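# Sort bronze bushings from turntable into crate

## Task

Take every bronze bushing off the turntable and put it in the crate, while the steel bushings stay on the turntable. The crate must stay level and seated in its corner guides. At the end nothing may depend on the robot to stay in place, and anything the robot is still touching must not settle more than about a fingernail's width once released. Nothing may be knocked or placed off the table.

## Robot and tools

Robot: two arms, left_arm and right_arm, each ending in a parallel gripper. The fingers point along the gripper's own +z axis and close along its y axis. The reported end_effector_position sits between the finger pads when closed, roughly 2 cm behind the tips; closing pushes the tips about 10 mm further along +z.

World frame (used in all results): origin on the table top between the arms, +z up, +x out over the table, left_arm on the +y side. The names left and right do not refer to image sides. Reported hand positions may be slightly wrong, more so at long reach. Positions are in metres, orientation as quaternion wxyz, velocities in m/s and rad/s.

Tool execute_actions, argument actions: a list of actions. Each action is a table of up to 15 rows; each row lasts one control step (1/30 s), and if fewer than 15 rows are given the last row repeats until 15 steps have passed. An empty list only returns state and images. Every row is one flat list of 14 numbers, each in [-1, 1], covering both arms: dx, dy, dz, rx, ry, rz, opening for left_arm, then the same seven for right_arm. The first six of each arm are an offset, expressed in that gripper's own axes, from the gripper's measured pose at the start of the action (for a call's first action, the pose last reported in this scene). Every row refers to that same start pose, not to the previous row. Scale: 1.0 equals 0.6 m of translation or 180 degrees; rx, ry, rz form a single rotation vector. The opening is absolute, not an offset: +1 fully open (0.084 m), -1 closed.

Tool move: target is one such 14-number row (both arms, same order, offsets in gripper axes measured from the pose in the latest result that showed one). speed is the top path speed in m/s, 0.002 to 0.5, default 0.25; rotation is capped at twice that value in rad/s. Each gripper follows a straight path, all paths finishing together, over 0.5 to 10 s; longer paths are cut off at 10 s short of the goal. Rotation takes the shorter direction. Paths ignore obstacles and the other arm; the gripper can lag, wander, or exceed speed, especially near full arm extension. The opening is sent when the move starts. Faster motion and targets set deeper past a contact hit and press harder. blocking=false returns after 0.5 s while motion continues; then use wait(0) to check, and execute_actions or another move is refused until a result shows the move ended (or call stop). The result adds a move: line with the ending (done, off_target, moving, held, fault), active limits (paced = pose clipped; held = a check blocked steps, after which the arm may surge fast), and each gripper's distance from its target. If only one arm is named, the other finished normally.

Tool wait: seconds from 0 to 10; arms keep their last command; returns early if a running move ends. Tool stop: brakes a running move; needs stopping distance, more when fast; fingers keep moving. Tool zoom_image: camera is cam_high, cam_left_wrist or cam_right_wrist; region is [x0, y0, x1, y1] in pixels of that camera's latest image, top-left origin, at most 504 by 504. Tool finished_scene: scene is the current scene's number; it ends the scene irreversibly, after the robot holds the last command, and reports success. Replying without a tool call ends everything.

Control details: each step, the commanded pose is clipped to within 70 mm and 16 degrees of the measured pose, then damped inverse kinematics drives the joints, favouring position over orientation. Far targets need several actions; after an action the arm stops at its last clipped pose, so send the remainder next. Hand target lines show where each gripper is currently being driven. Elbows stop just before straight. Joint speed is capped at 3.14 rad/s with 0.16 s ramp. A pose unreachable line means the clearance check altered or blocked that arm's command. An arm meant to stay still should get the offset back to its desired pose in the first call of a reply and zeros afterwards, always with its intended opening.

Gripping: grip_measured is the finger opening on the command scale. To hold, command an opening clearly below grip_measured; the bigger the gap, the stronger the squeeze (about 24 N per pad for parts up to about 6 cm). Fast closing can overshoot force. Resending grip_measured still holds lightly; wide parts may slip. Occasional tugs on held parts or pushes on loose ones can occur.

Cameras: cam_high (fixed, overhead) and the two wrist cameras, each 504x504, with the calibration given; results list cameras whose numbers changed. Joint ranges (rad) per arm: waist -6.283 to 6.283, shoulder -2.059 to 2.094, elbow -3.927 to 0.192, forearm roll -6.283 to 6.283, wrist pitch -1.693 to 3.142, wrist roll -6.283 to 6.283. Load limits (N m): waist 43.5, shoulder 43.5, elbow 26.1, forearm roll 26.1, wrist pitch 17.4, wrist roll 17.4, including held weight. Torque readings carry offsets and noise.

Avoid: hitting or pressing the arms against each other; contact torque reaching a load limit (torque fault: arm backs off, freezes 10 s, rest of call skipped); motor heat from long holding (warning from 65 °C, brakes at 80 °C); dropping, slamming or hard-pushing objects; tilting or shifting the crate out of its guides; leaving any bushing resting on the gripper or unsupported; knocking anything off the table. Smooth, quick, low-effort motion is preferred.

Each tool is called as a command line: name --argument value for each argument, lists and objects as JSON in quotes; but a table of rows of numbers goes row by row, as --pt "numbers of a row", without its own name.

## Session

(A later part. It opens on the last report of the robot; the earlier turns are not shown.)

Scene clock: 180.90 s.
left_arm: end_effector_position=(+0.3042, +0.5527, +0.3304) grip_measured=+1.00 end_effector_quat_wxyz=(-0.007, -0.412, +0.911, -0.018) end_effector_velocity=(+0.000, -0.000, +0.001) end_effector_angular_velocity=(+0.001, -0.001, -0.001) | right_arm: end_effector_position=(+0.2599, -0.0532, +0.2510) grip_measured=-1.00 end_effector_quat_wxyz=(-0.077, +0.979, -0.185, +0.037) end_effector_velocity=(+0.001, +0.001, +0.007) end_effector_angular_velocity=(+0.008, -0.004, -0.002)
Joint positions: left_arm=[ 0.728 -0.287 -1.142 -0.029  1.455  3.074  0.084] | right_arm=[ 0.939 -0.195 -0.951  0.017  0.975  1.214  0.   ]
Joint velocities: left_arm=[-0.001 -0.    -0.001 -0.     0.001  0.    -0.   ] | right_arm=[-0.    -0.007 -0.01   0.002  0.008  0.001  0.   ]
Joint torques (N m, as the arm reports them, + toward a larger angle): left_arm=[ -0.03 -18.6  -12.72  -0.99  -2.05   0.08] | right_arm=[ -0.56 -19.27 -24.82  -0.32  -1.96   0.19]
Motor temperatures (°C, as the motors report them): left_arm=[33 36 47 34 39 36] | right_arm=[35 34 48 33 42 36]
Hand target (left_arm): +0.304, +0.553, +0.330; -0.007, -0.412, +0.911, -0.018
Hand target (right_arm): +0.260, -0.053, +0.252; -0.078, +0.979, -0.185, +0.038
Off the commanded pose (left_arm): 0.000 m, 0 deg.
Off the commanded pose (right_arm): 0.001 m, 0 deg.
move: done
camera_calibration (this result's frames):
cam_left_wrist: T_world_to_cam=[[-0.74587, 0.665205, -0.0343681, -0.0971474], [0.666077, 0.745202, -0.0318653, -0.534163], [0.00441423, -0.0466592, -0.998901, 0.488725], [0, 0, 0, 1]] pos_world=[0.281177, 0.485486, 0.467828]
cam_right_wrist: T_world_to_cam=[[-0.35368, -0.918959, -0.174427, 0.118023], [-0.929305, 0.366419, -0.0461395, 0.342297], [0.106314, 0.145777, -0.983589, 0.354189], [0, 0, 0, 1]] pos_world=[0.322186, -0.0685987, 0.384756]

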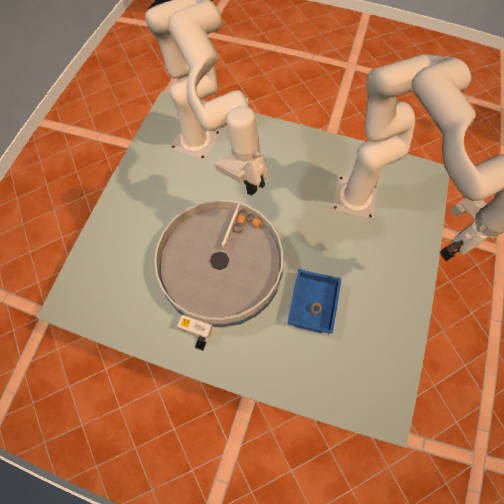

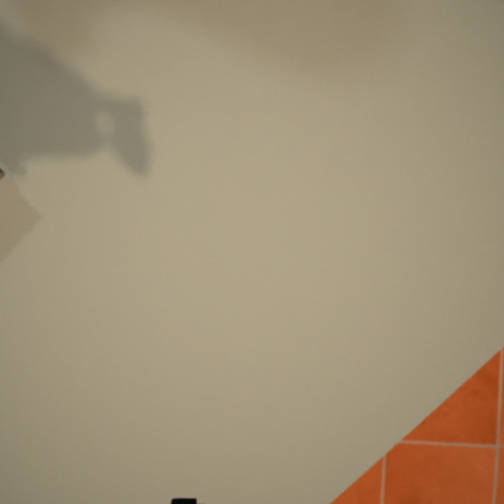

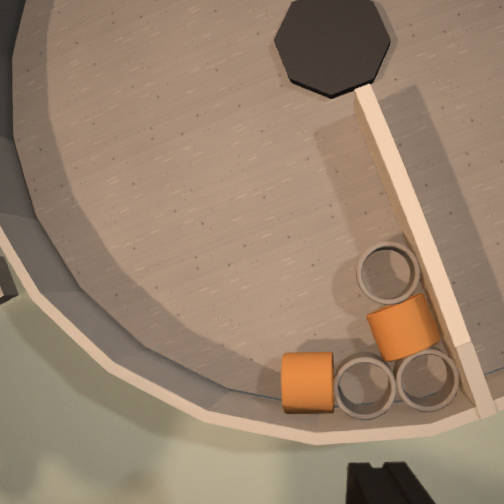

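move --target '[0,0,0,0,0,0,1,0,-0.01,0.18,0,0,0,-0.1]'

move --target '[0,0,0,0,0,0,1,0,0,0.095,0,0,0,-0.1]' --speed 0.06

move --target '[0,0,0,0,0,0,1,0,0,0,0,0,0,-1]'

move --target '[0,0,0,0,0,0,1,0,0,-0.25,0,0,0,-1]'

Scene clock: 193.80 s.
left_arm: end_effector_position=(+0.3042, +0.5527, +0.3304) grip_measured=+1.00 end_effector_quat_wxyz=(-0.007, -0.412, +0.911, -0.018) end_effector_velocity=(+0.000, -0.000, -0.000) end_effector_angular_velocity=(-0.001, -0.000, -0.001) | right_arm: end_effector_position=(+0.2730, -0.0328, +0.1465) grip_measured=-0.11 end_effector_quat_wxyz=(-0.078, +0.979, -0.185, +0.038) end_effector_velocity=(-0.001, -0.001, -0.004) end_effector_angular_velocity=(-0.004, +0.005, -0.001)
Joint positions: left_arm=[ 0.728 -0.287 -1.142 -0.029  1.455  3.074  0.084] | right_arm=[ 0.948  0.014 -0.858  0.021  0.672  1.217  0.039]
Joint velocities: left_arm=[-0.001 -0.     0.001 -0.    -0.     0.001  0.   ] | right_arm=[ 0.     0.007  0.002  0.001 -0.004  0.     0.   ]
Joint torques (N m, as the arm reports them, + toward a larger angle): left_arm=[  0.04 -18.49 -12.48  -1.17  -2.28   0.02] | right_arm=[ -0.78 -23.76 -23.11  -0.43  -1.69   0.21]
Motor temperatures (°C, as the motors report them): left_arm=[33 36 48 34 39 36] | right_arm=[35 34 48 33 42 36]
Hand target (left_arm): +0.304, +0.553, +0.330; -0.007, -0.412, +0.911, -0.018
Hand target (right_arm): +0.273, -0.033, +0.146; -0.077, +0.979, -0.185, +0.037
Off the commanded pose (left_arm): 0.000 m, 0 deg.
Off the commanded pose (right_arm): 0.001 m, 0 deg.
move: done
camera_calibration (this result's frames):
cam_left_wrist: T_world_to_cam=[[-0.74587, 0.665204, -0.0343682, -0.0971472], [0.666077, 0.745202, -0.0318651, -0.534163], [0.00441443, -0.0466591, -0.998901, 0.488725], [0, 0, 0, 1]] pos_world=[0.281177, 0.485486, 0.467828]
cam_right_wrist: T_world_to_cam=[[-0.353398, -0.918832, -0.175665, 0.123236], [-0.929328, 0.36632, -0.0464722, 0.34214], [0.107049, 0.146827, -0.983353, 0.24678], [0, 0, 0, 1]] pos_world=[0.335094, -0.0483334, 0.28022]

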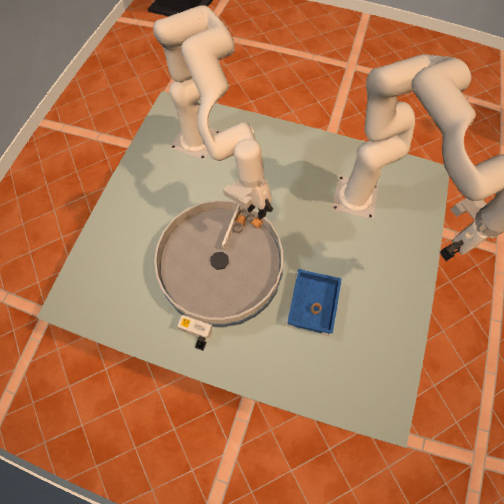

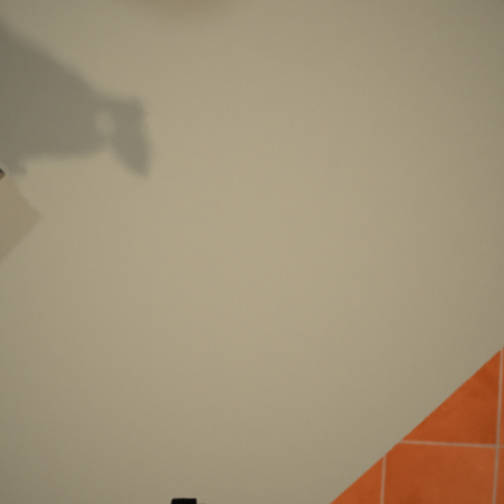

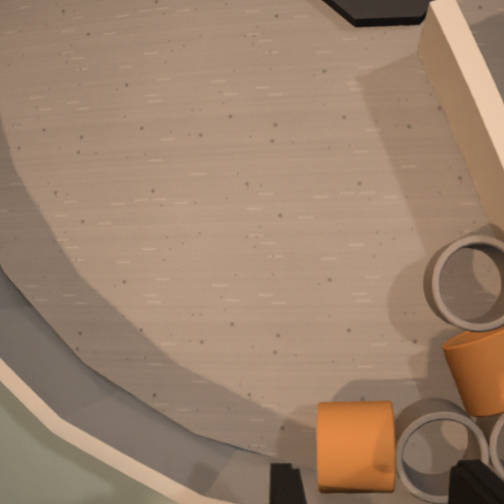

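Scene clock: 195.33 s.
left_arm: end_effector_position=(+0.3042, +0.5527, +0.3304) grip_measured=+1.00 end_effector_quat_wxyz=(-0.007, -0.412, +0.911, -0.018) end_effector_velocity=(-0.001, +0.000, -0.001) end_effector_angular_velocity=(-0.001, +0.002, +0.002) | right_arm: end_effector_position=(+0.2842, -0.0189, +0.0969) grip_measured=-0.13 end_effector_quat_wxyz=(-0.088, +0.978, -0.185, +0.043) end_effector_velocity=(-0.000, -0.000, -0.000) end_effector_angular_velocity=(-0.002, -0.000, +0.003)
Joint positions: left_arm=[ 0.728 -0.287 -1.142 -0.029  1.455  3.074  0.084] | right_arm=[ 0.95   0.155 -0.859  0.025  0.509  1.214  0.039]
Joint velocities: left_arm=[ 0.002 -0.     0.002  0.001  0.001 -0.     0.   ] | right_arm=[ 0.001  0.    -0.    -0.003  0.001 -0.     0.   ]
Joint torques (N m, as the arm reports them, + toward a larger angle): left_arm=[  0.19 -18.94 -12.43  -1.1   -2.17   0.22] | right_arm=[ 9.14 -9.99  3.22  0.52  6.08 -0.2 ]
Motor temperatures (°C, as the motors report them): left_arm=[33 36 48 34 39 36] | right_arm=[35 34 48 33 42 36]
Hand target (left_arm): +0.304, +0.553, +0.330; -0.007, -0.412, +0.911, -0.018
Hand target (right_arm): +0.279, -0.025, +0.090; -0.078, +0.979, -0.184, +0.038
Off the commanded pose (left_arm): 0.000 m, 0 deg.
Off the commanded pose (right_arm): 0.010 m, 1 deg.
move: off_target (right_arm)
camera_calibration (this result's frames):
cam_left_wrist: T_world_to_cam=[[-0.74587, 0.665204, -0.0343682, -0.0971472], [0.666077, 0.745202, -0.0318652, -0.534163], [0.00441438, -0.0466591, -0.998901, 0.488725], [0, 0, 0, 1]] pos_world=[0.281177, 0.485486, 0.467828]
cam_right_wrist: T_world_to_cam=[[-0.351696, -0.915245, -0.196561, 0.13289], [-0.928193, 0.368204, -0.0537011, 0.345641], [0.121524, 0.16356, -0.97902, 0.190613], [0, 0, 0, 1]] pos_world=[0.344394, -0.0368162, 0.231296]

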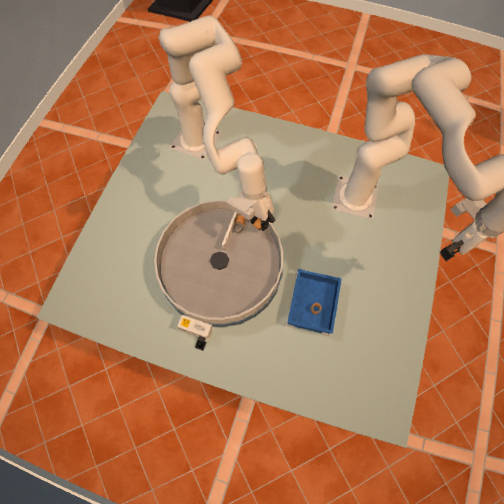

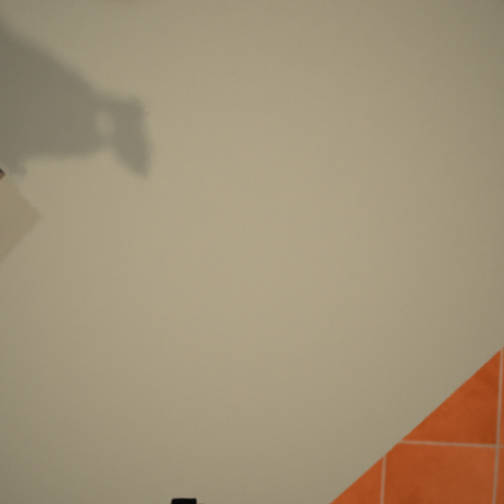

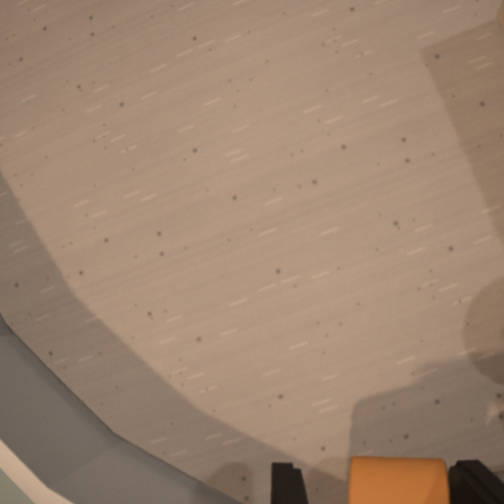

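Scene clock: 195.83 s.
left_arm: end_effector_position=(+0.3042, +0.5527, +0.3304) grip_measured=+1.00 end_effector_quat_wxyz=(-0.007, -0.412, +0.911, -0.018) end_effector_velocity=(-0.000, -0.000, -0.000) end_effector_angular_velocity=(-0.001, +0.001, +0.000) | right_arm: end_effector_position=(+0.2827, -0.0209, +0.0940) grip_measured=-0.41 end_effector_quat_wxyz=(-0.084, +0.978, -0.185, +0.041) end_effector_velocity=(+0.001, +0.001, +0.002) end_effector_angular_velocity=(+0.003, -0.004, +0.001)
Joint positions: left_arm=[ 0.728 -0.287 -1.142 -0.029  1.455  3.074  0.084] | right_arm=[ 0.95   0.158 -0.855  0.025  0.511  1.214  0.026]
Joint velocities: left_arm=[-0.     0.     0.    -0.     0.001 -0.    -0.   ] | right_arm=[ 0.    -0.001 -0.002 -0.001 -0.001 -0.001 -0.   ]
Joint torques (N m, as the arm reports them, + toward a larger angle): left_arm=[  0.2  -18.12 -12.43  -1.03  -2.32  -0.03] | right_arm=[ 10.03 -24.76 -18.61   1.    -0.67   0.08]
Motor temperatures (°C, as the motors report them): left_arm=[33 36 48 34 39 36] | right_arm=[35 34 48 33 42 36]
Hand target (left_arm): +0.304, +0.553, +0.330; -0.007, -0.412, +0.911, -0.018
Hand target (right_arm): +0.284, -0.019, +0.097; -0.088, +0.978, -0.185, +0.043
Off the commanded pose (left_arm): 0.000 m, 0 deg.
Off the commanded pose (right_arm): 0.004 m, 0 deg.
move: off_target (right_arm)
camera_calibration (this result's frames):
cam_left_wrist: T_world_to_cam=[[-0.74587, 0.665204, -0.0343682, -0.0971472], [0.666077, 0.745202, -0.0318654, -0.534163], [0.00441424, -0.0466593, -0.998901, 0.488725], [0, 0, 0, 1]] pos_world=[0.281177, 0.485486, 0.467828]
cam_right_wrist: T_world_to_cam=[[-0.352712, -0.91645, -0.188983, 0.129507], [-0.92847, 0.367876, -0.0511035, 0.344588], [0.116356, 0.157441, -0.98065, 0.189698], [0, 0, 0, 1]] pos_world=[0.343546, -0.0379454, 0.228111]

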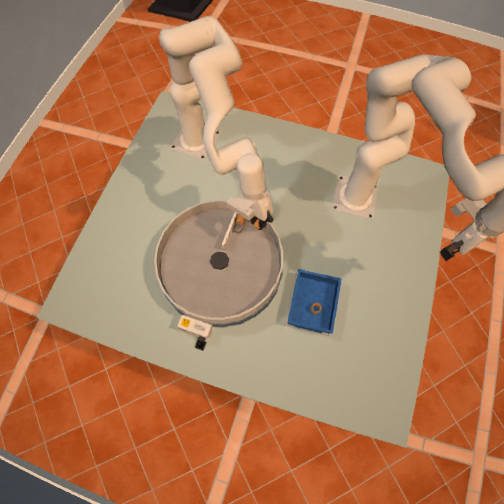

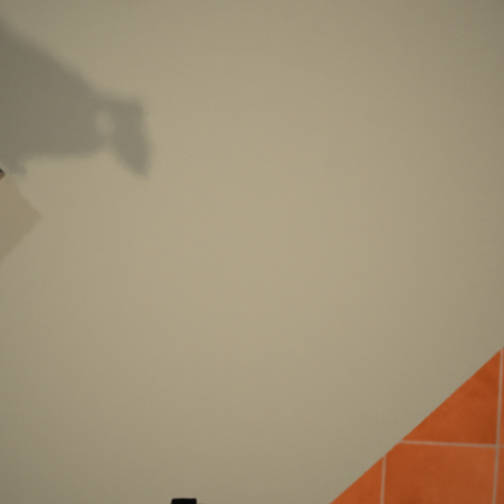

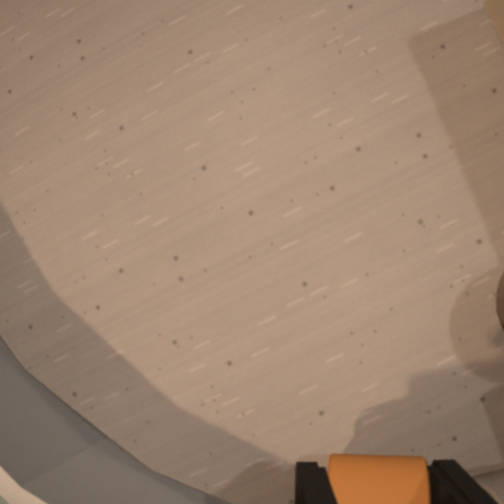

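Scene clock: 196.93 s.
left_arm: end_effector_position=(+0.3042, +0.5527, +0.3304) grip_measured=+1.00 end_effector_quat_wxyz=(-0.007, -0.412, +0.911, -0.018) end_effector_velocity=(+0.001, -0.000, -0.000) end_effector_angular_velocity=(+0.000, -0.000, -0.002) | right_arm: end_effector_position=(+0.2660, -0.0433, +0.2400) grip_measured=-0.43 end_effector_quat_wxyz=(-0.083, +0.978, -0.185, +0.041) end_effector_velocity=(+0.001, +0.001, +0.007) end_effector_angular_velocity=(+0.005, -0.006, +0.002)
Joint positions: left_arm=[ 0.728 -0.287 -1.142 -0.029  1.455  3.074  0.084] | right_arm=[ 0.943 -0.157 -0.952  0.017  0.924  1.22   0.025]
Joint velocities: left_arm=[-0.002 -0.     0.001  0.    -0.001 -0.     0.   ] | right_arm=[-0.001 -0.007 -0.01  -0.001  0.009 -0.002  0.   ]
Joint torques (N m, as the arm reports them, + toward a larger angle): left_arm=[  0.05 -18.38 -12.34  -1.01  -2.04  -0.06] | right_arm=[ -0.55 -20.98 -25.3   -0.39  -1.82   0.2 ]
Motor temperatures (°C, as the motors report them): left_arm=[33 36 48 34 39 36] | right_arm=[35 34 48 33 42 36]
Hand target (left_arm): +0.304, +0.553, +0.330; -0.007, -0.412, +0.911, -0.018
Hand target (right_arm): +0.266, -0.043, +0.241; -0.084, +0.978, -0.185, +0.041
Off the commanded pose (left_arm): 0.000 m, 0 deg.
Off the commanded pose (right_arm): 0.001 m, 0 deg.
move: done
camera_calibration (this result's frames):
cam_left_wrist: T_world_to_cam=[[-0.74587, 0.665204, -0.0343682, -0.0971472], [0.666077, 0.745202, -0.0318655, -0.534163], [0.0044142, -0.0466594, -0.998901, 0.488725], [0, 0, 0, 1]] pos_world=[0.281177, 0.485486, 0.467828]
cam_right_wrist: T_world_to_cam=[[-0.353052, -0.916689, -0.187179, 0.130371], [-0.928478, 0.367924, -0.0505975, 0.344678], [0.11525, 0.155928, -0.981022, 0.338694], [0, 0, 0, 1]] pos_world=[0.327019, -0.0601179, 0.374109]

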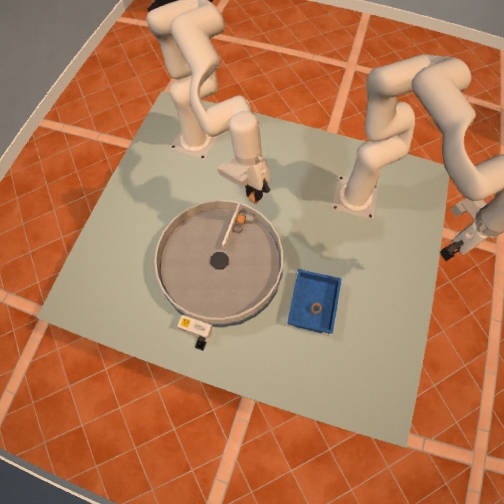

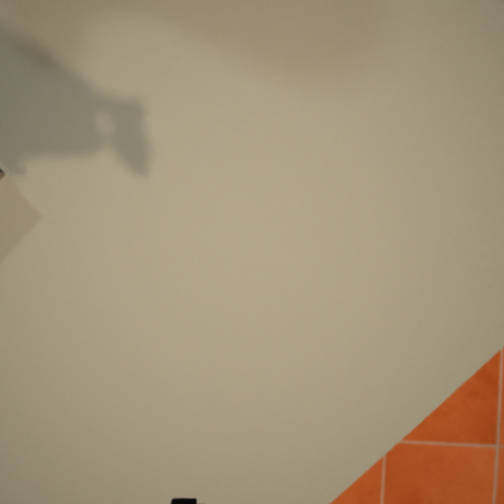

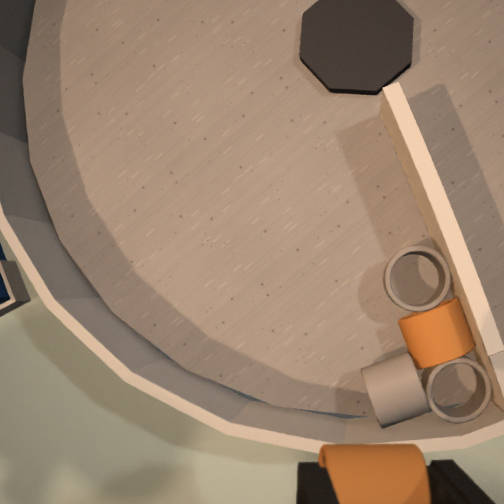

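move --target '[0,0,0,0,0,0,1,0.107,-0.508,0.237,0,0,0,-1]' --speed 0.4

move --target '[0,0,0,0,0,0,1,0,0,0,0,0,0,0]'

Scene clock: 205.73 s.
left_arm: end_effector_position=(+0.3042, +0.5527, +0.3304) grip_measured=+1.00 end_effector_quat_wxyz=(-0.007, -0.412, +0.911, -0.018) end_effector_velocity=(+0.000, -0.001, +0.000) end_effector_angular_velocity=(-0.001, -0.000, -0.002) | right_arm: end_effector_position=(+0.4487, +0.2338, +0.1583) grip_measured=-0.43 end_effector_quat_wxyz=(-0.176, +0.963, -0.182, +0.088) end_effector_velocity=(-0.000, +0.000, -0.003) end_effector_angular_velocity=(-0.000, +0.002, +0.001)
Joint positions: left_arm=[ 0.728 -0.287 -1.142 -0.029  1.455  3.074  0.084] | right_arm=[ 1.001  1.216 -2.694  0.003  1.081  1.286  0.025]
Joint velocities: left_arm=[-0.001 -0.    -0.    -0.001  0.001  0.001 -0.   ] | right_arm=[-0.     0.007 -0.006  0.002  0.    -0.001 -0.   ]
Joint torques (N m, as the arm reports them, + toward a larger angle): left_arm=[  0.19 -18.51 -12.44  -1.41  -2.19   0.09] | right_arm=[ -0.77 -45.   -25.58  -0.42  -2.16   0.18]
Motor temperatures (°C, as the motors report them): left_arm=[33 36 48 34 39 36] | right_arm=[35 34 49 33 42 36]
Hand target (left_arm): +0.304, +0.553, +0.330; -0.007, -0.412, +0.911, -0.018
Hand target (right_arm): +0.449, +0.234, +0.158; -0.176, +0.963, -0.182, +0.088
Off the commanded pose (left_arm): 0.000 m, 0 deg.
Off the commanded pose (right_arm): 0.001 m, 12 deg.
elbow stopped short (right arm): the move would have taken joint 3 (elbow) straighter than the controller allows; a more bent joint 3 avoids this.
move: off_target (right_arm); limits=paced
camera_calibration (this result's frames):
cam_left_wrist: T_world_to_cam=[[-0.74587, 0.665204, -0.0343681, -0.0971472], [0.666077, 0.745202, -0.0318654, -0.534163], [0.00441419, -0.0466593, -0.998901, 0.488725], [0, 0, 0, 1]] pos_world=[0.281177, 0.485486, 0.467828]
cam_right_wrist: T_world_to_cam=[[-0.317054, -0.868904, -0.380108, 0.436765], [-0.917969, 0.381877, -0.107255, 0.4092], [0.238349, 0.314922, -0.918702, 0.0920461], [0, 0, 0, 1]] pos_world=[0.492173, 0.194256, 0.29447]

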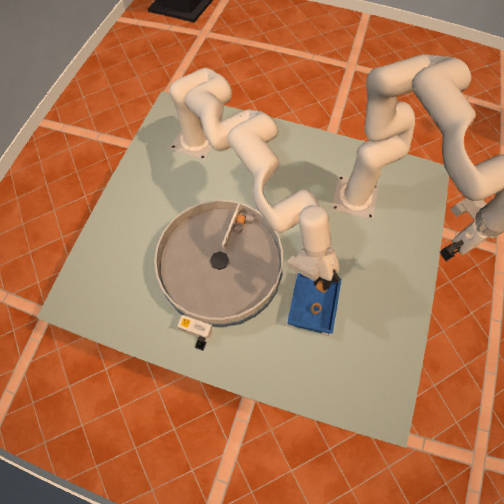

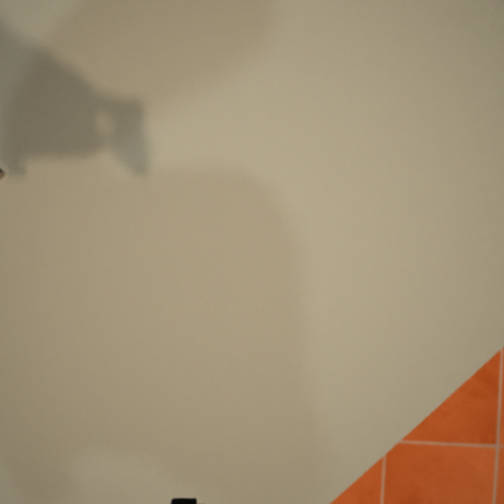

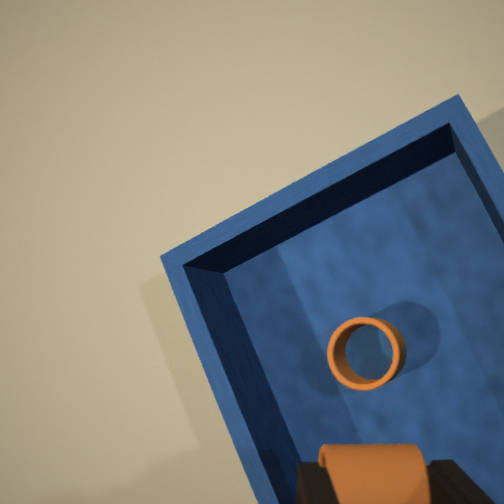

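Scene clock: 206.23 s.
left_arm: end_effector_position=(+0.3042, +0.5527, +0.3304) grip_measured=+1.00 end_effector_quat_wxyz=(-0.007, -0.412, +0.911, -0.018) end_effector_velocity=(+0.000, -0.001, -0.000) end_effector_angular_velocity=(-0.001, +0.000, -0.002) | right_arm: end_effector_position=(+0.4486, +0.2338, +0.1583) grip_measured=-0.01 end_effector_quat_wxyz=(-0.176, +0.963, -0.182, +0.088) end_effector_velocity=(+0.000, -0.000, +0.001) end_effector_angular_velocity=(+0.000, -0.000, -0.001)
Joint positions: left_arm=[ 0.728 -0.287 -1.142 -0.029  1.455  3.074  0.084] | right_arm=[ 1.001  1.216 -2.694  0.003  1.081  1.286  0.044]
Joint velocities: left_arm=[-0.002  0.     0.001 -0.     0.     0.    -0.   ] | right_arm=[-0.    -0.001 -0.001 -0.001  0.001  0.001  0.   ]
Joint torques (N m, as the arm reports them, + toward a larger angle): left_arm=[  0.66 -19.28 -12.16  -1.25  -2.08   0.26] | right_arm=[ -0.79 -45.19 -25.4   -0.45  -2.07   0.28]
Motor temperatures (°C, as the motors report them): left_arm=[33 36 48 34 39 36] | right_arm=[35 35 49 33 42 36]
Hand target (left_arm): +0.304, +0.553, +0.330; -0.007, -0.412, +0.911, -0.018
Hand target (right_arm): +0.449, +0.234, +0.158; -0.176, +0.963, -0.182, +0.088
Off the commanded pose (left_arm): 0.000 m, 0 deg.
Off the commanded pose (right_arm): 0.000 m, 0 deg.
move: done
camera_calibration (this result's frames):
cam_left_wrist: T_world_to_cam=[[-0.74587, 0.665204, -0.0343681, -0.0971472], [0.666077, 0.745202, -0.0318653, -0.534163], [0.00441423, -0.0466592, -0.998901, 0.488725], [0, 0, 0, 1]] pos_world=[0.281177, 0.485486, 0.467828]
cam_right_wrist: T_world_to_cam=[[-0.317063, -0.868915, -0.380077, 0.436756], [-0.917971, 0.381874, -0.107245, 0.409197], [0.238328, 0.314896, -0.918717, 0.0920513], [0, 0, 0, 1]] pos_world=[0.492172, 0.194255, 0.294454]

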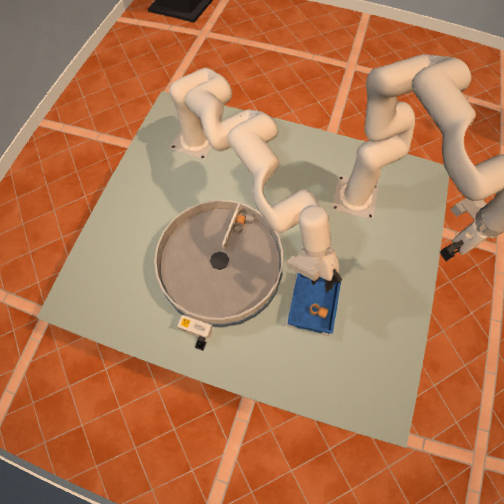

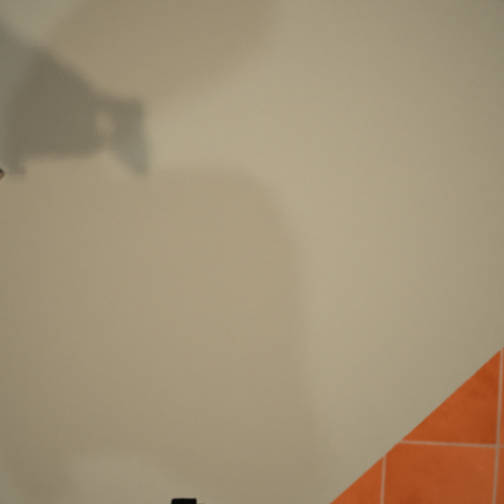

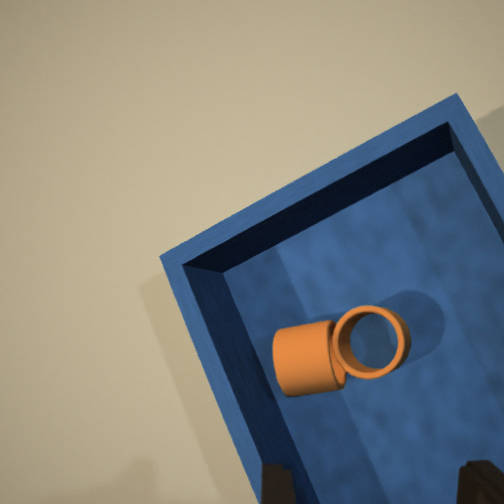

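move --target '[0,0,0,0,0,0,1,-0.075,0.465,-0.347,-0.123,-0.035,0,0]' --speed 0.4

Scene clock: 220.13 s.
left_arm: end_effector_position=(+0.3042, +0.5527, +0.3304) grip_measured=+1.00 end_effector_quat_wxyz=(-0.007, -0.412, +0.911, -0.018) end_effector_velocity=(-0.000, -0.000, +0.000) end_effector_angular_velocity=(-0.000, +0.000, +0.001) | right_arm: end_effector_position=(+0.2696, -0.0567, +0.2414) grip_measured=-0.01 end_effector_quat_wxyz=(+0.003, +0.983, -0.186, -0.001) end_effector_velocity=(+0.000, -0.001, +0.003) end_effector_angular_velocity=(+0.008, -0.009, +0.000)
Joint positions: left_arm=[ 0.728 -0.287 -1.142 -0.029  1.455  3.074  0.084] | right_arm=[ 0.925 -0.038 -1.139 -0.002  1.184  1.211  0.044]
Joint velocities: left_arm=[-0.     0.    -0.    -0.     0.001 -0.001 -0.   ] | right_arm=[-0.001 -0.013  0.009 -0.002 -0.008 -0.     0.   ]
Joint torques (N m, as the arm reports them, + toward a larger angle): left_arm=[  0.02 -19.21 -12.32  -1.18  -2.17   0.06] | right_arm=[ -0.52 -23.49 -24.37  -0.43  -1.21   0.13]
Motor temperatures (°C, as the motors report them): left_arm=[33 36 48 34 39 36] | right_arm=[35 37 49 33 42 36]
Hand target (left_arm): +0.304, +0.553, +0.330; -0.007, -0.412, +0.911, -0.018
Hand target (right_arm): +0.270, -0.057, +0.242; +0.003, +0.983, -0.186, -0.001
Off the commanded pose (left_arm): 0.000 m, 0 deg.
Off the commanded pose (right_arm): 0.001 m, 0 deg.
move: done; limits=paced
camera_calibration (this result's frames):
cam_left_wrist: T_world_to_cam=[[-0.74587, 0.665204, -0.0343682, -0.0971471], [0.666077, 0.745202, -0.0318653, -0.534163], [0.0044143, -0.0466592, -0.998901, 0.488725], [0, 0, 0, 1]] pos_world=[0.281177, 0.485486, 0.467828]
cam_right_wrist: T_world_to_cam=[[-0.364465, -0.931213, -0.00261249, 0.0773053], [-0.931216, 0.364467, -0.000309129, 0.341492], [0.00124003, 0.00232012, -0.999997, 0.368385], [0, 0, 0, 1]] pos_world=[0.345722, -0.0533299, 0.368691]

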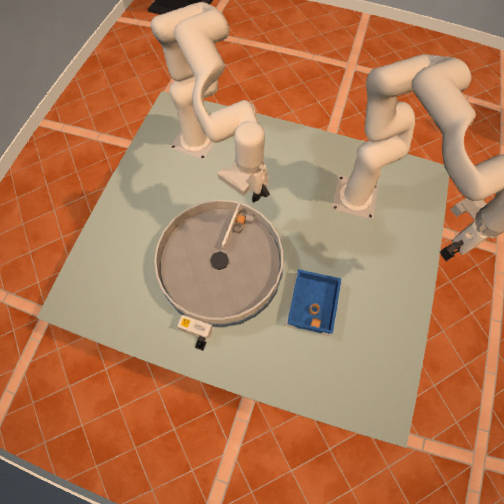

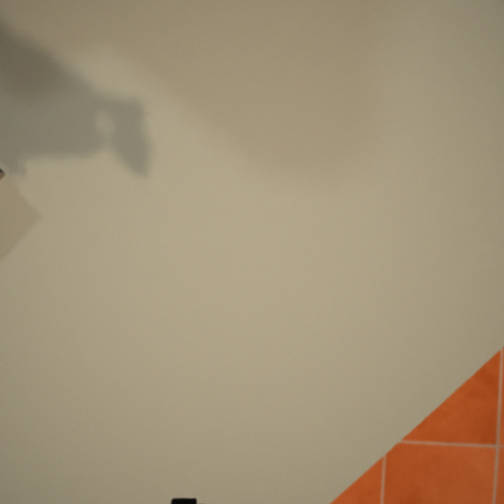

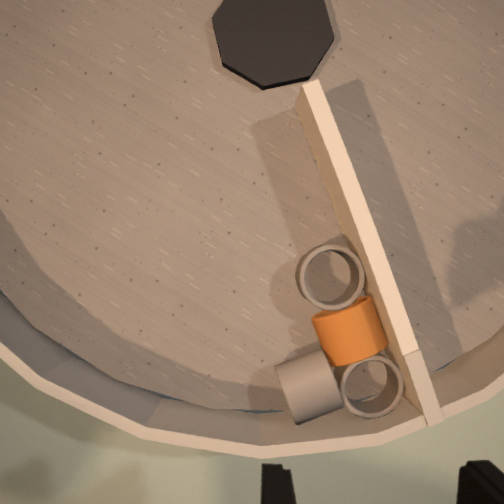

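move --target '[0,0,0,0,0,0,1,0.047,0.023,0.16,0,0,0.39,-0.1]'

move --target '[0,0,0,0,0,0,1,0,0,0.09,0,0,0,-0.1]' --speed 0.06

move --target '[0,0,0,0,0,0,1,0,0,0,0,0,0,-1]'

move --target '[0,0,0,0,0,0,1,0,0,-0.25,0,0,0,-1]'

Scene clock: 233.73 s.
left_arm: end_effector_position=(+0.3042, +0.5527, +0.3304) grip_measured=+1.00 end_effector_quat_wxyz=(-0.007, -0.412, +0.911, -0.018) end_effector_velocity=(-0.000, -0.000, +0.000) end_effector_angular_velocity=(-0.000, -0.000, +0.001) | right_arm: end_effector_position=(+0.2904, -0.0804, +0.1457) grip_measured=-0.11 end_effector_quat_wxyz=(+0.003, +0.697, -0.717, +0.001) end_effector_velocity=(-0.000, -0.001, -0.001) end_effector_angular_velocity=(-0.003, -0.000, -0.005)
Joint positions: left_arm=[ 0.728 -0.287 -1.142 -0.029  1.455  3.074  0.084] | right_arm=[ 0.857  0.053 -0.959 -0.002  0.912  2.368  0.039]
Joint velocities: left_arm=[ 0.    -0.    -0.001 -0.001  0.001 -0.    -0.   ] | right_arm=[-0.     0.001  0.002 -0.003 -0.001  0.007 -0.   ]
Joint torques (N m, as the arm reports them, + toward a larger angle): left_arm=[  0.23 -18.54 -12.39  -1.65  -1.99  -0.07] | right_arm=[ -0.84 -24.44 -22.79  -0.36  -1.39   0.23]
Motor temperatures (°C, as the motors report them): left_arm=[33 36 48 34 39 36] | right_arm=[35 36 49 33 42 36]
Hand target (left_arm): +0.304, +0.553, +0.330; -0.007, -0.412, +0.911, -0.018
Hand target (right_arm): +0.290, -0.080, +0.146; +0.003, +0.697, -0.717, +0.001
Off the commanded pose (left_arm): 0.000 m, 0 deg.
Off the commanded pose (right_arm): 0.000 m, 0 deg.
move: done
camera_calibration (this result's frames):
cam_left_wrist: T_world_to_cam=[[-0.74587, 0.665204, -0.0343682, -0.097147], [0.666077, 0.745202, -0.0318654, -0.534163], [0.0044143, -0.0466593, -0.998901, 0.488725], [0, 0, 0, 1]] pos_world=[0.281177, 0.485486, 0.467828]
cam_right_wrist: T_world_to_cam=[[-0.999624, 0.0266644, -0.00640912, 0.324524], [0.0267105, 0.999617, -0.0072202, 0.14332], [0.00621415, -0.00738867, -0.999953, 0.270502], [0, 0, 0, 1]] pos_world=[0.318893, -0.14992, 0.273604]

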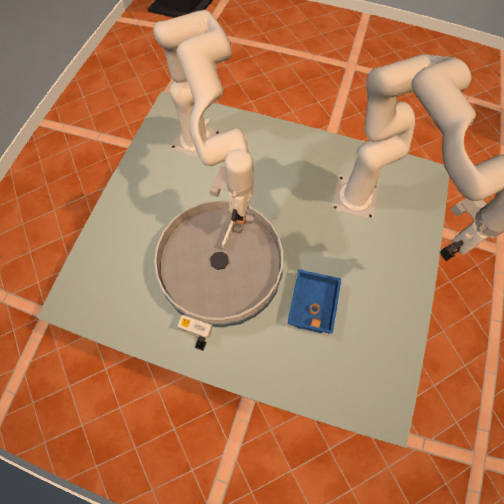

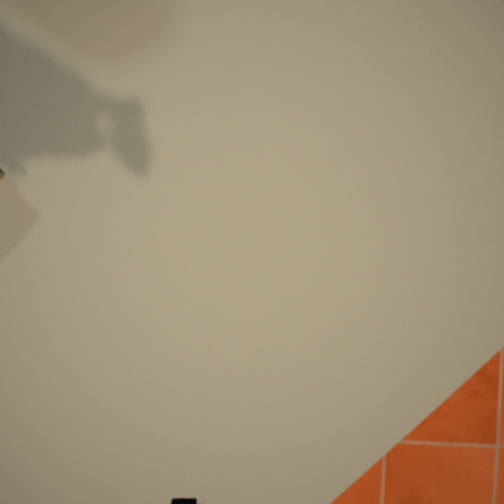

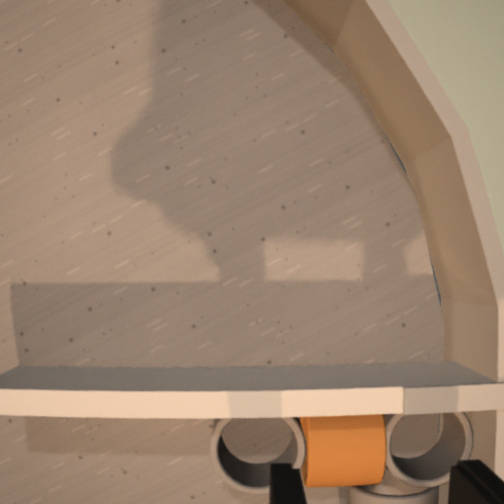

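Scene clock: 234.97 s.
left_arm: end_effector_position=(+0.3042, +0.5527, +0.3304) grip_measured=+1.00 end_effector_quat_wxyz=(-0.007, -0.412, +0.911, -0.018) end_effector_velocity=(-0.000, +0.000, -0.000) end_effector_angular_velocity=(-0.001, +0.001, +0.001) | right_arm: end_effector_position=(+0.2960, -0.0762, +0.1032) grip_measured=-0.11 end_effector_quat_wxyz=(-0.010, +0.697, -0.717, +0.001) end_effector_velocity=(-0.002, +0.003, +0.000) end_effector_angular_velocity=(+0.005, -0.004, +0.003)
Joint positions: left_arm=[ 0.728 -0.287 -1.142 -0.029  1.455  3.074  0.084] | right_arm=[ 0.855  0.131 -0.911 -0.003  0.76   2.368  0.039]
Joint velocities: left_arm=[ 0.001  0.     0.001 -0.     0.    -0.    -0.   ] | right_arm=[ 0.007 -0.001  0.002  0.002 -0.008  0.003 -0.   ]
Joint torques (N m, as the arm reports them, + toward a larger angle): left_arm=[ -0.39 -19.25 -12.25  -1.2   -2.16   0.07] | right_arm=[ 4.71  4.87  1.54  0.92 -0.79  0.51]
Motor temperatures (°C, as the motors report them): left_arm=[33 36 48 34 39 36] | right_arm=[35 36 49 33 42 36]
Hand target (left_arm): +0.304, +0.553, +0.330; -0.007, -0.412, +0.911, -0.018
Hand target (right_arm): +0.290, -0.081, +0.092; +0.003, +0.697, -0.717, +0.001
Off the commanded pose (left_arm): 0.000 m, 0 deg.
Off the commanded pose (right_arm): 0.014 m, 2 deg.
move: off_target (right_arm)
camera_calibration (this result's frames):
cam_left_wrist: T_world_to_cam=[[-0.74587, 0.665204, -0.0343683, -0.097147], [0.666077, 0.745202, -0.0318655, -0.534163], [0.00441428, -0.0466594, -0.998901, 0.488725], [0, 0, 0, 1]] pos_world=[0.281177, 0.485486, 0.467828]
cam_right_wrist: T_world_to_cam=[[-0.999293, 0.0279307, -0.0251561, 0.331678], [0.0276505, 0.999552, 0.0114166, 0.136471], [0.0254638, 0.0107129, -0.999618, 0.223563], [0, 0, 0, 1]] pos_world=[0.321977, -0.148069, 0.230263]

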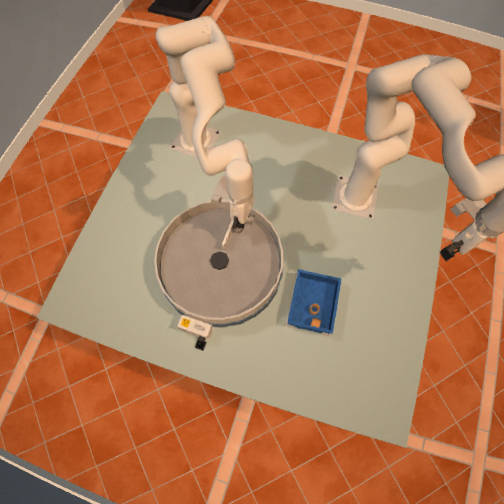

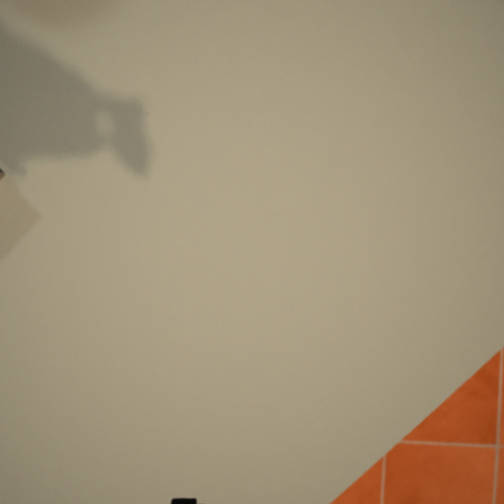

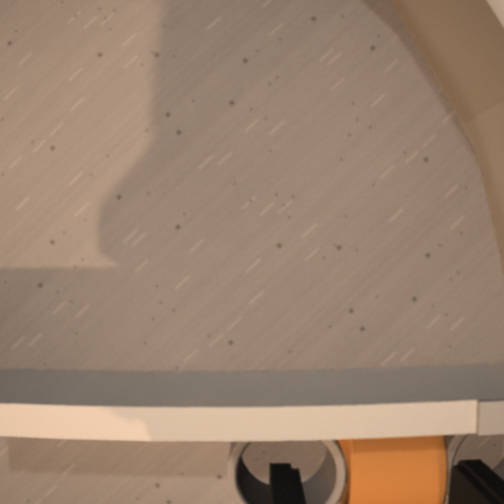

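Scene clock: 235.47 s.
left_arm: end_effector_position=(+0.3042, +0.5527, +0.3304) grip_measured=+1.00 end_effector_quat_wxyz=(-0.007, -0.412, +0.911, -0.018) end_effector_velocity=(+0.000, -0.000, -0.000) end_effector_angular_velocity=(-0.001, +0.000, -0.000) | right_arm: end_effector_position=(+0.2967, -0.0745, +0.1046) grip_measured=-1.00 end_effector_quat_wxyz=(-0.012, +0.697, -0.717, +0.001) end_effector_velocity=(+0.004, -0.005, +0.000) end_effector_angular_velocity=(-0.005, +0.003, -0.009)
Joint positions: left_arm=[ 0.728 -0.287 -1.142 -0.029  1.455  3.074  0.084] | right_arm=[ 0.856  0.131 -0.914 -0.003  0.759  2.368  0.   ]
Joint velocities: left_arm=[-0.001 -0.     0.001 -0.    -0.    -0.     0.   ] | right_arm=[-0.012 -0.    -0.003 -0.002  0.008 -0.002  0.   ]
Joint torques (N m, as the arm reports them, + toward a larger angle): left_arm=[ -0.02 -18.31 -12.57  -1.71  -1.82   0.3 ] | right_arm=[-3.31 -7.57 -3.27 -1.19  1.72  0.23]
Motor temperatures (°C, as the motors report them): left_arm=[33 36 48 34 39 36] | right_arm=[35 36 49 33 42 36]
Hand target (left_arm): +0.304, +0.553, +0.330; -0.007, -0.412, +0.911, -0.018
Hand target (right_arm): +0.296, -0.076, +0.103; -0.010, +0.697, -0.717, +0.001
Off the commanded pose (left_arm): 0.000 m, 0 deg.
Off the commanded pose (right_arm): 0.002 m, 0 deg.
move: done
camera_calibration (this result's frames):
cam_left_wrist: T_world_to_cam=[[-0.74587, 0.665204, -0.0343684, -0.097147], [0.666077, 0.745202, -0.0318654, -0.534163], [0.00441439, -0.0466595, -0.998901, 0.488725], [0, 0, 0, 1]] pos_world=[0.281177, 0.485485, 0.467828]
cam_right_wrist: T_world_to_cam=[[-0.999239, 0.0270262, -0.0281201, 0.332592], [0.0266138, 0.999534, 0.0149383, 0.134671], [0.0285108, 0.0141785, -0.999493, 0.224327], [0, 0, 0, 1]] pos_world=[0.322359, -0.146777, 0.231554]

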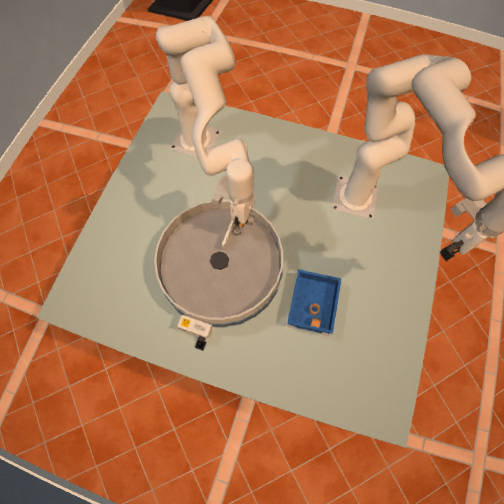

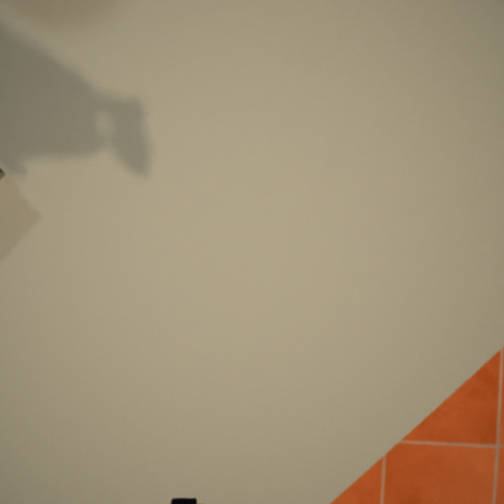

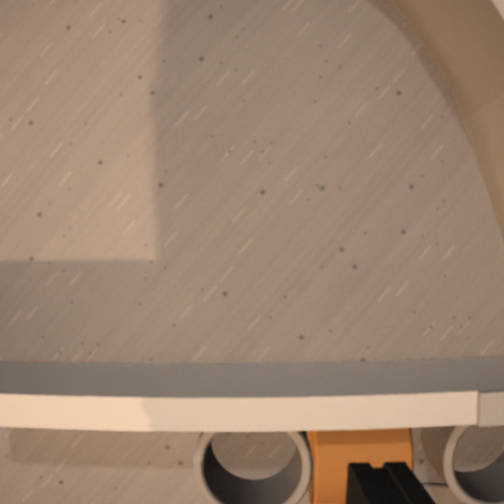

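Scene clock: 236.57 s.
left_arm: end_effector_position=(+0.3042, +0.5527, +0.3304) grip_measured=+1.00 end_effector_quat_wxyz=(-0.007, -0.412, +0.911, -0.018) end_effector_velocity=(-0.000, -0.000, -0.001) end_effector_angular_velocity=(-0.001, +0.001, +0.001) | right_arm: end_effector_position=(+0.2939, -0.0769, +0.2534) grip_measured=-1.00 end_effector_quat_wxyz=(-0.011, +0.697, -0.717, +0.001) end_effector_velocity=(+0.001, +0.002, +0.007) end_effector_angular_velocity=(+0.008, -0.007, -0.002)
Joint positions: left_arm=[ 0.728 -0.287 -1.142 -0.029  1.455  3.074  0.084] | right_arm=[ 0.857 -0.061 -1.141 -0.002  1.179  2.368  0.   ]
Joint velocities: left_arm=[ 0.001 -0.     0.002 -0.     0.     0.     0.   ] | right_arm=[ 0.    -0.004 -0.014  0.001  0.008  0.002  0.   ]
Joint torques (N m, as the arm reports them, + toward a larger angle): left_arm=[  0.16 -18.56 -12.26  -1.21  -1.88   0.01] | right_arm=[ -0.96 -22.83 -24.34  -0.27  -1.31   0.32]
Motor temperatures (°C, as the motors report them): left_arm=[33 36 48 34 39 36] | right_arm=[35 36 49 33 42 36]
Hand target (left_arm): +0.304, +0.553, +0.330; -0.007, -0.412, +0.911, -0.018
Hand target (right_arm): +0.294, -0.077, +0.254; -0.012, +0.697, -0.717, +0.001
Off the commanded pose (left_arm): 0.000 m, 0 deg.
Off the commanded pose (right_arm): 0.001 m, 0 deg.
move: done
camera_calibration (this result's frames):
cam_left_wrist: T_world_to_cam=[[-0.74587, 0.665204, -0.0343684, -0.097147], [0.666077, 0.745202, -0.0318655, -0.534163], [0.00441436, -0.0466595, -0.998901, 0.488725], [0, 0, 0, 1]] pos_world=[0.281177, 0.485485, 0.467828]
cam_right_wrist: T_world_to_cam=[[-0.999265, 0.0272394, -0.0269736, 0.333837], [0.0268809, 0.999547, 0.0135658, 0.13522], [0.0273309, 0.0128308, -0.999544, 0.37337], [0, 0, 0, 1]] pos_world=[0.319753, -0.149043, 0.38037]

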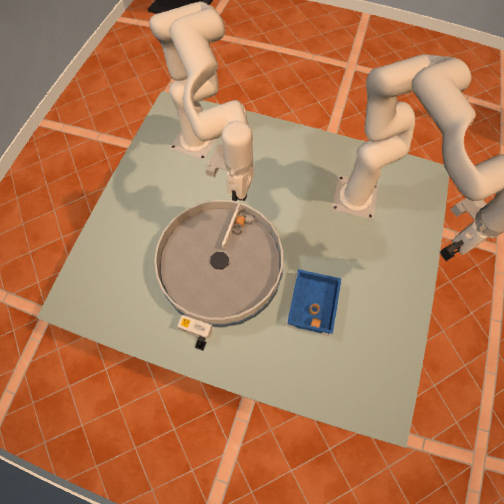

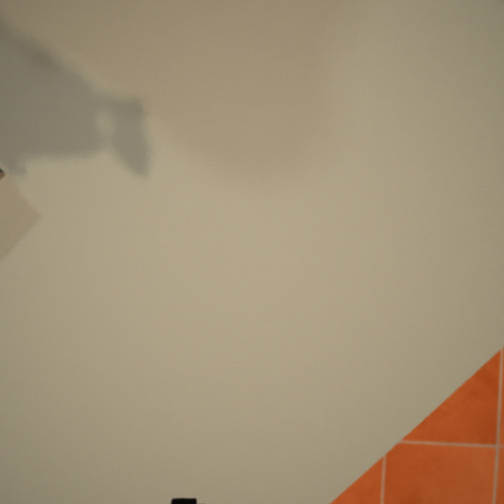

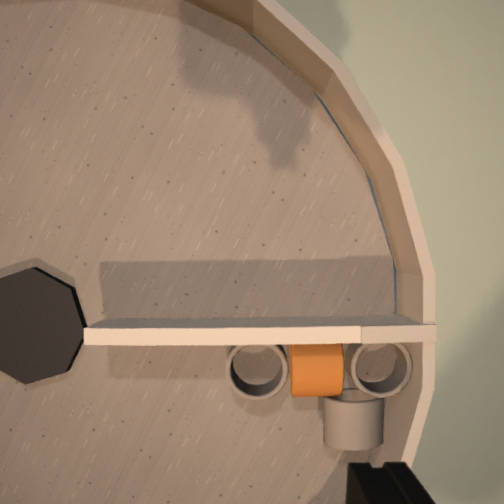

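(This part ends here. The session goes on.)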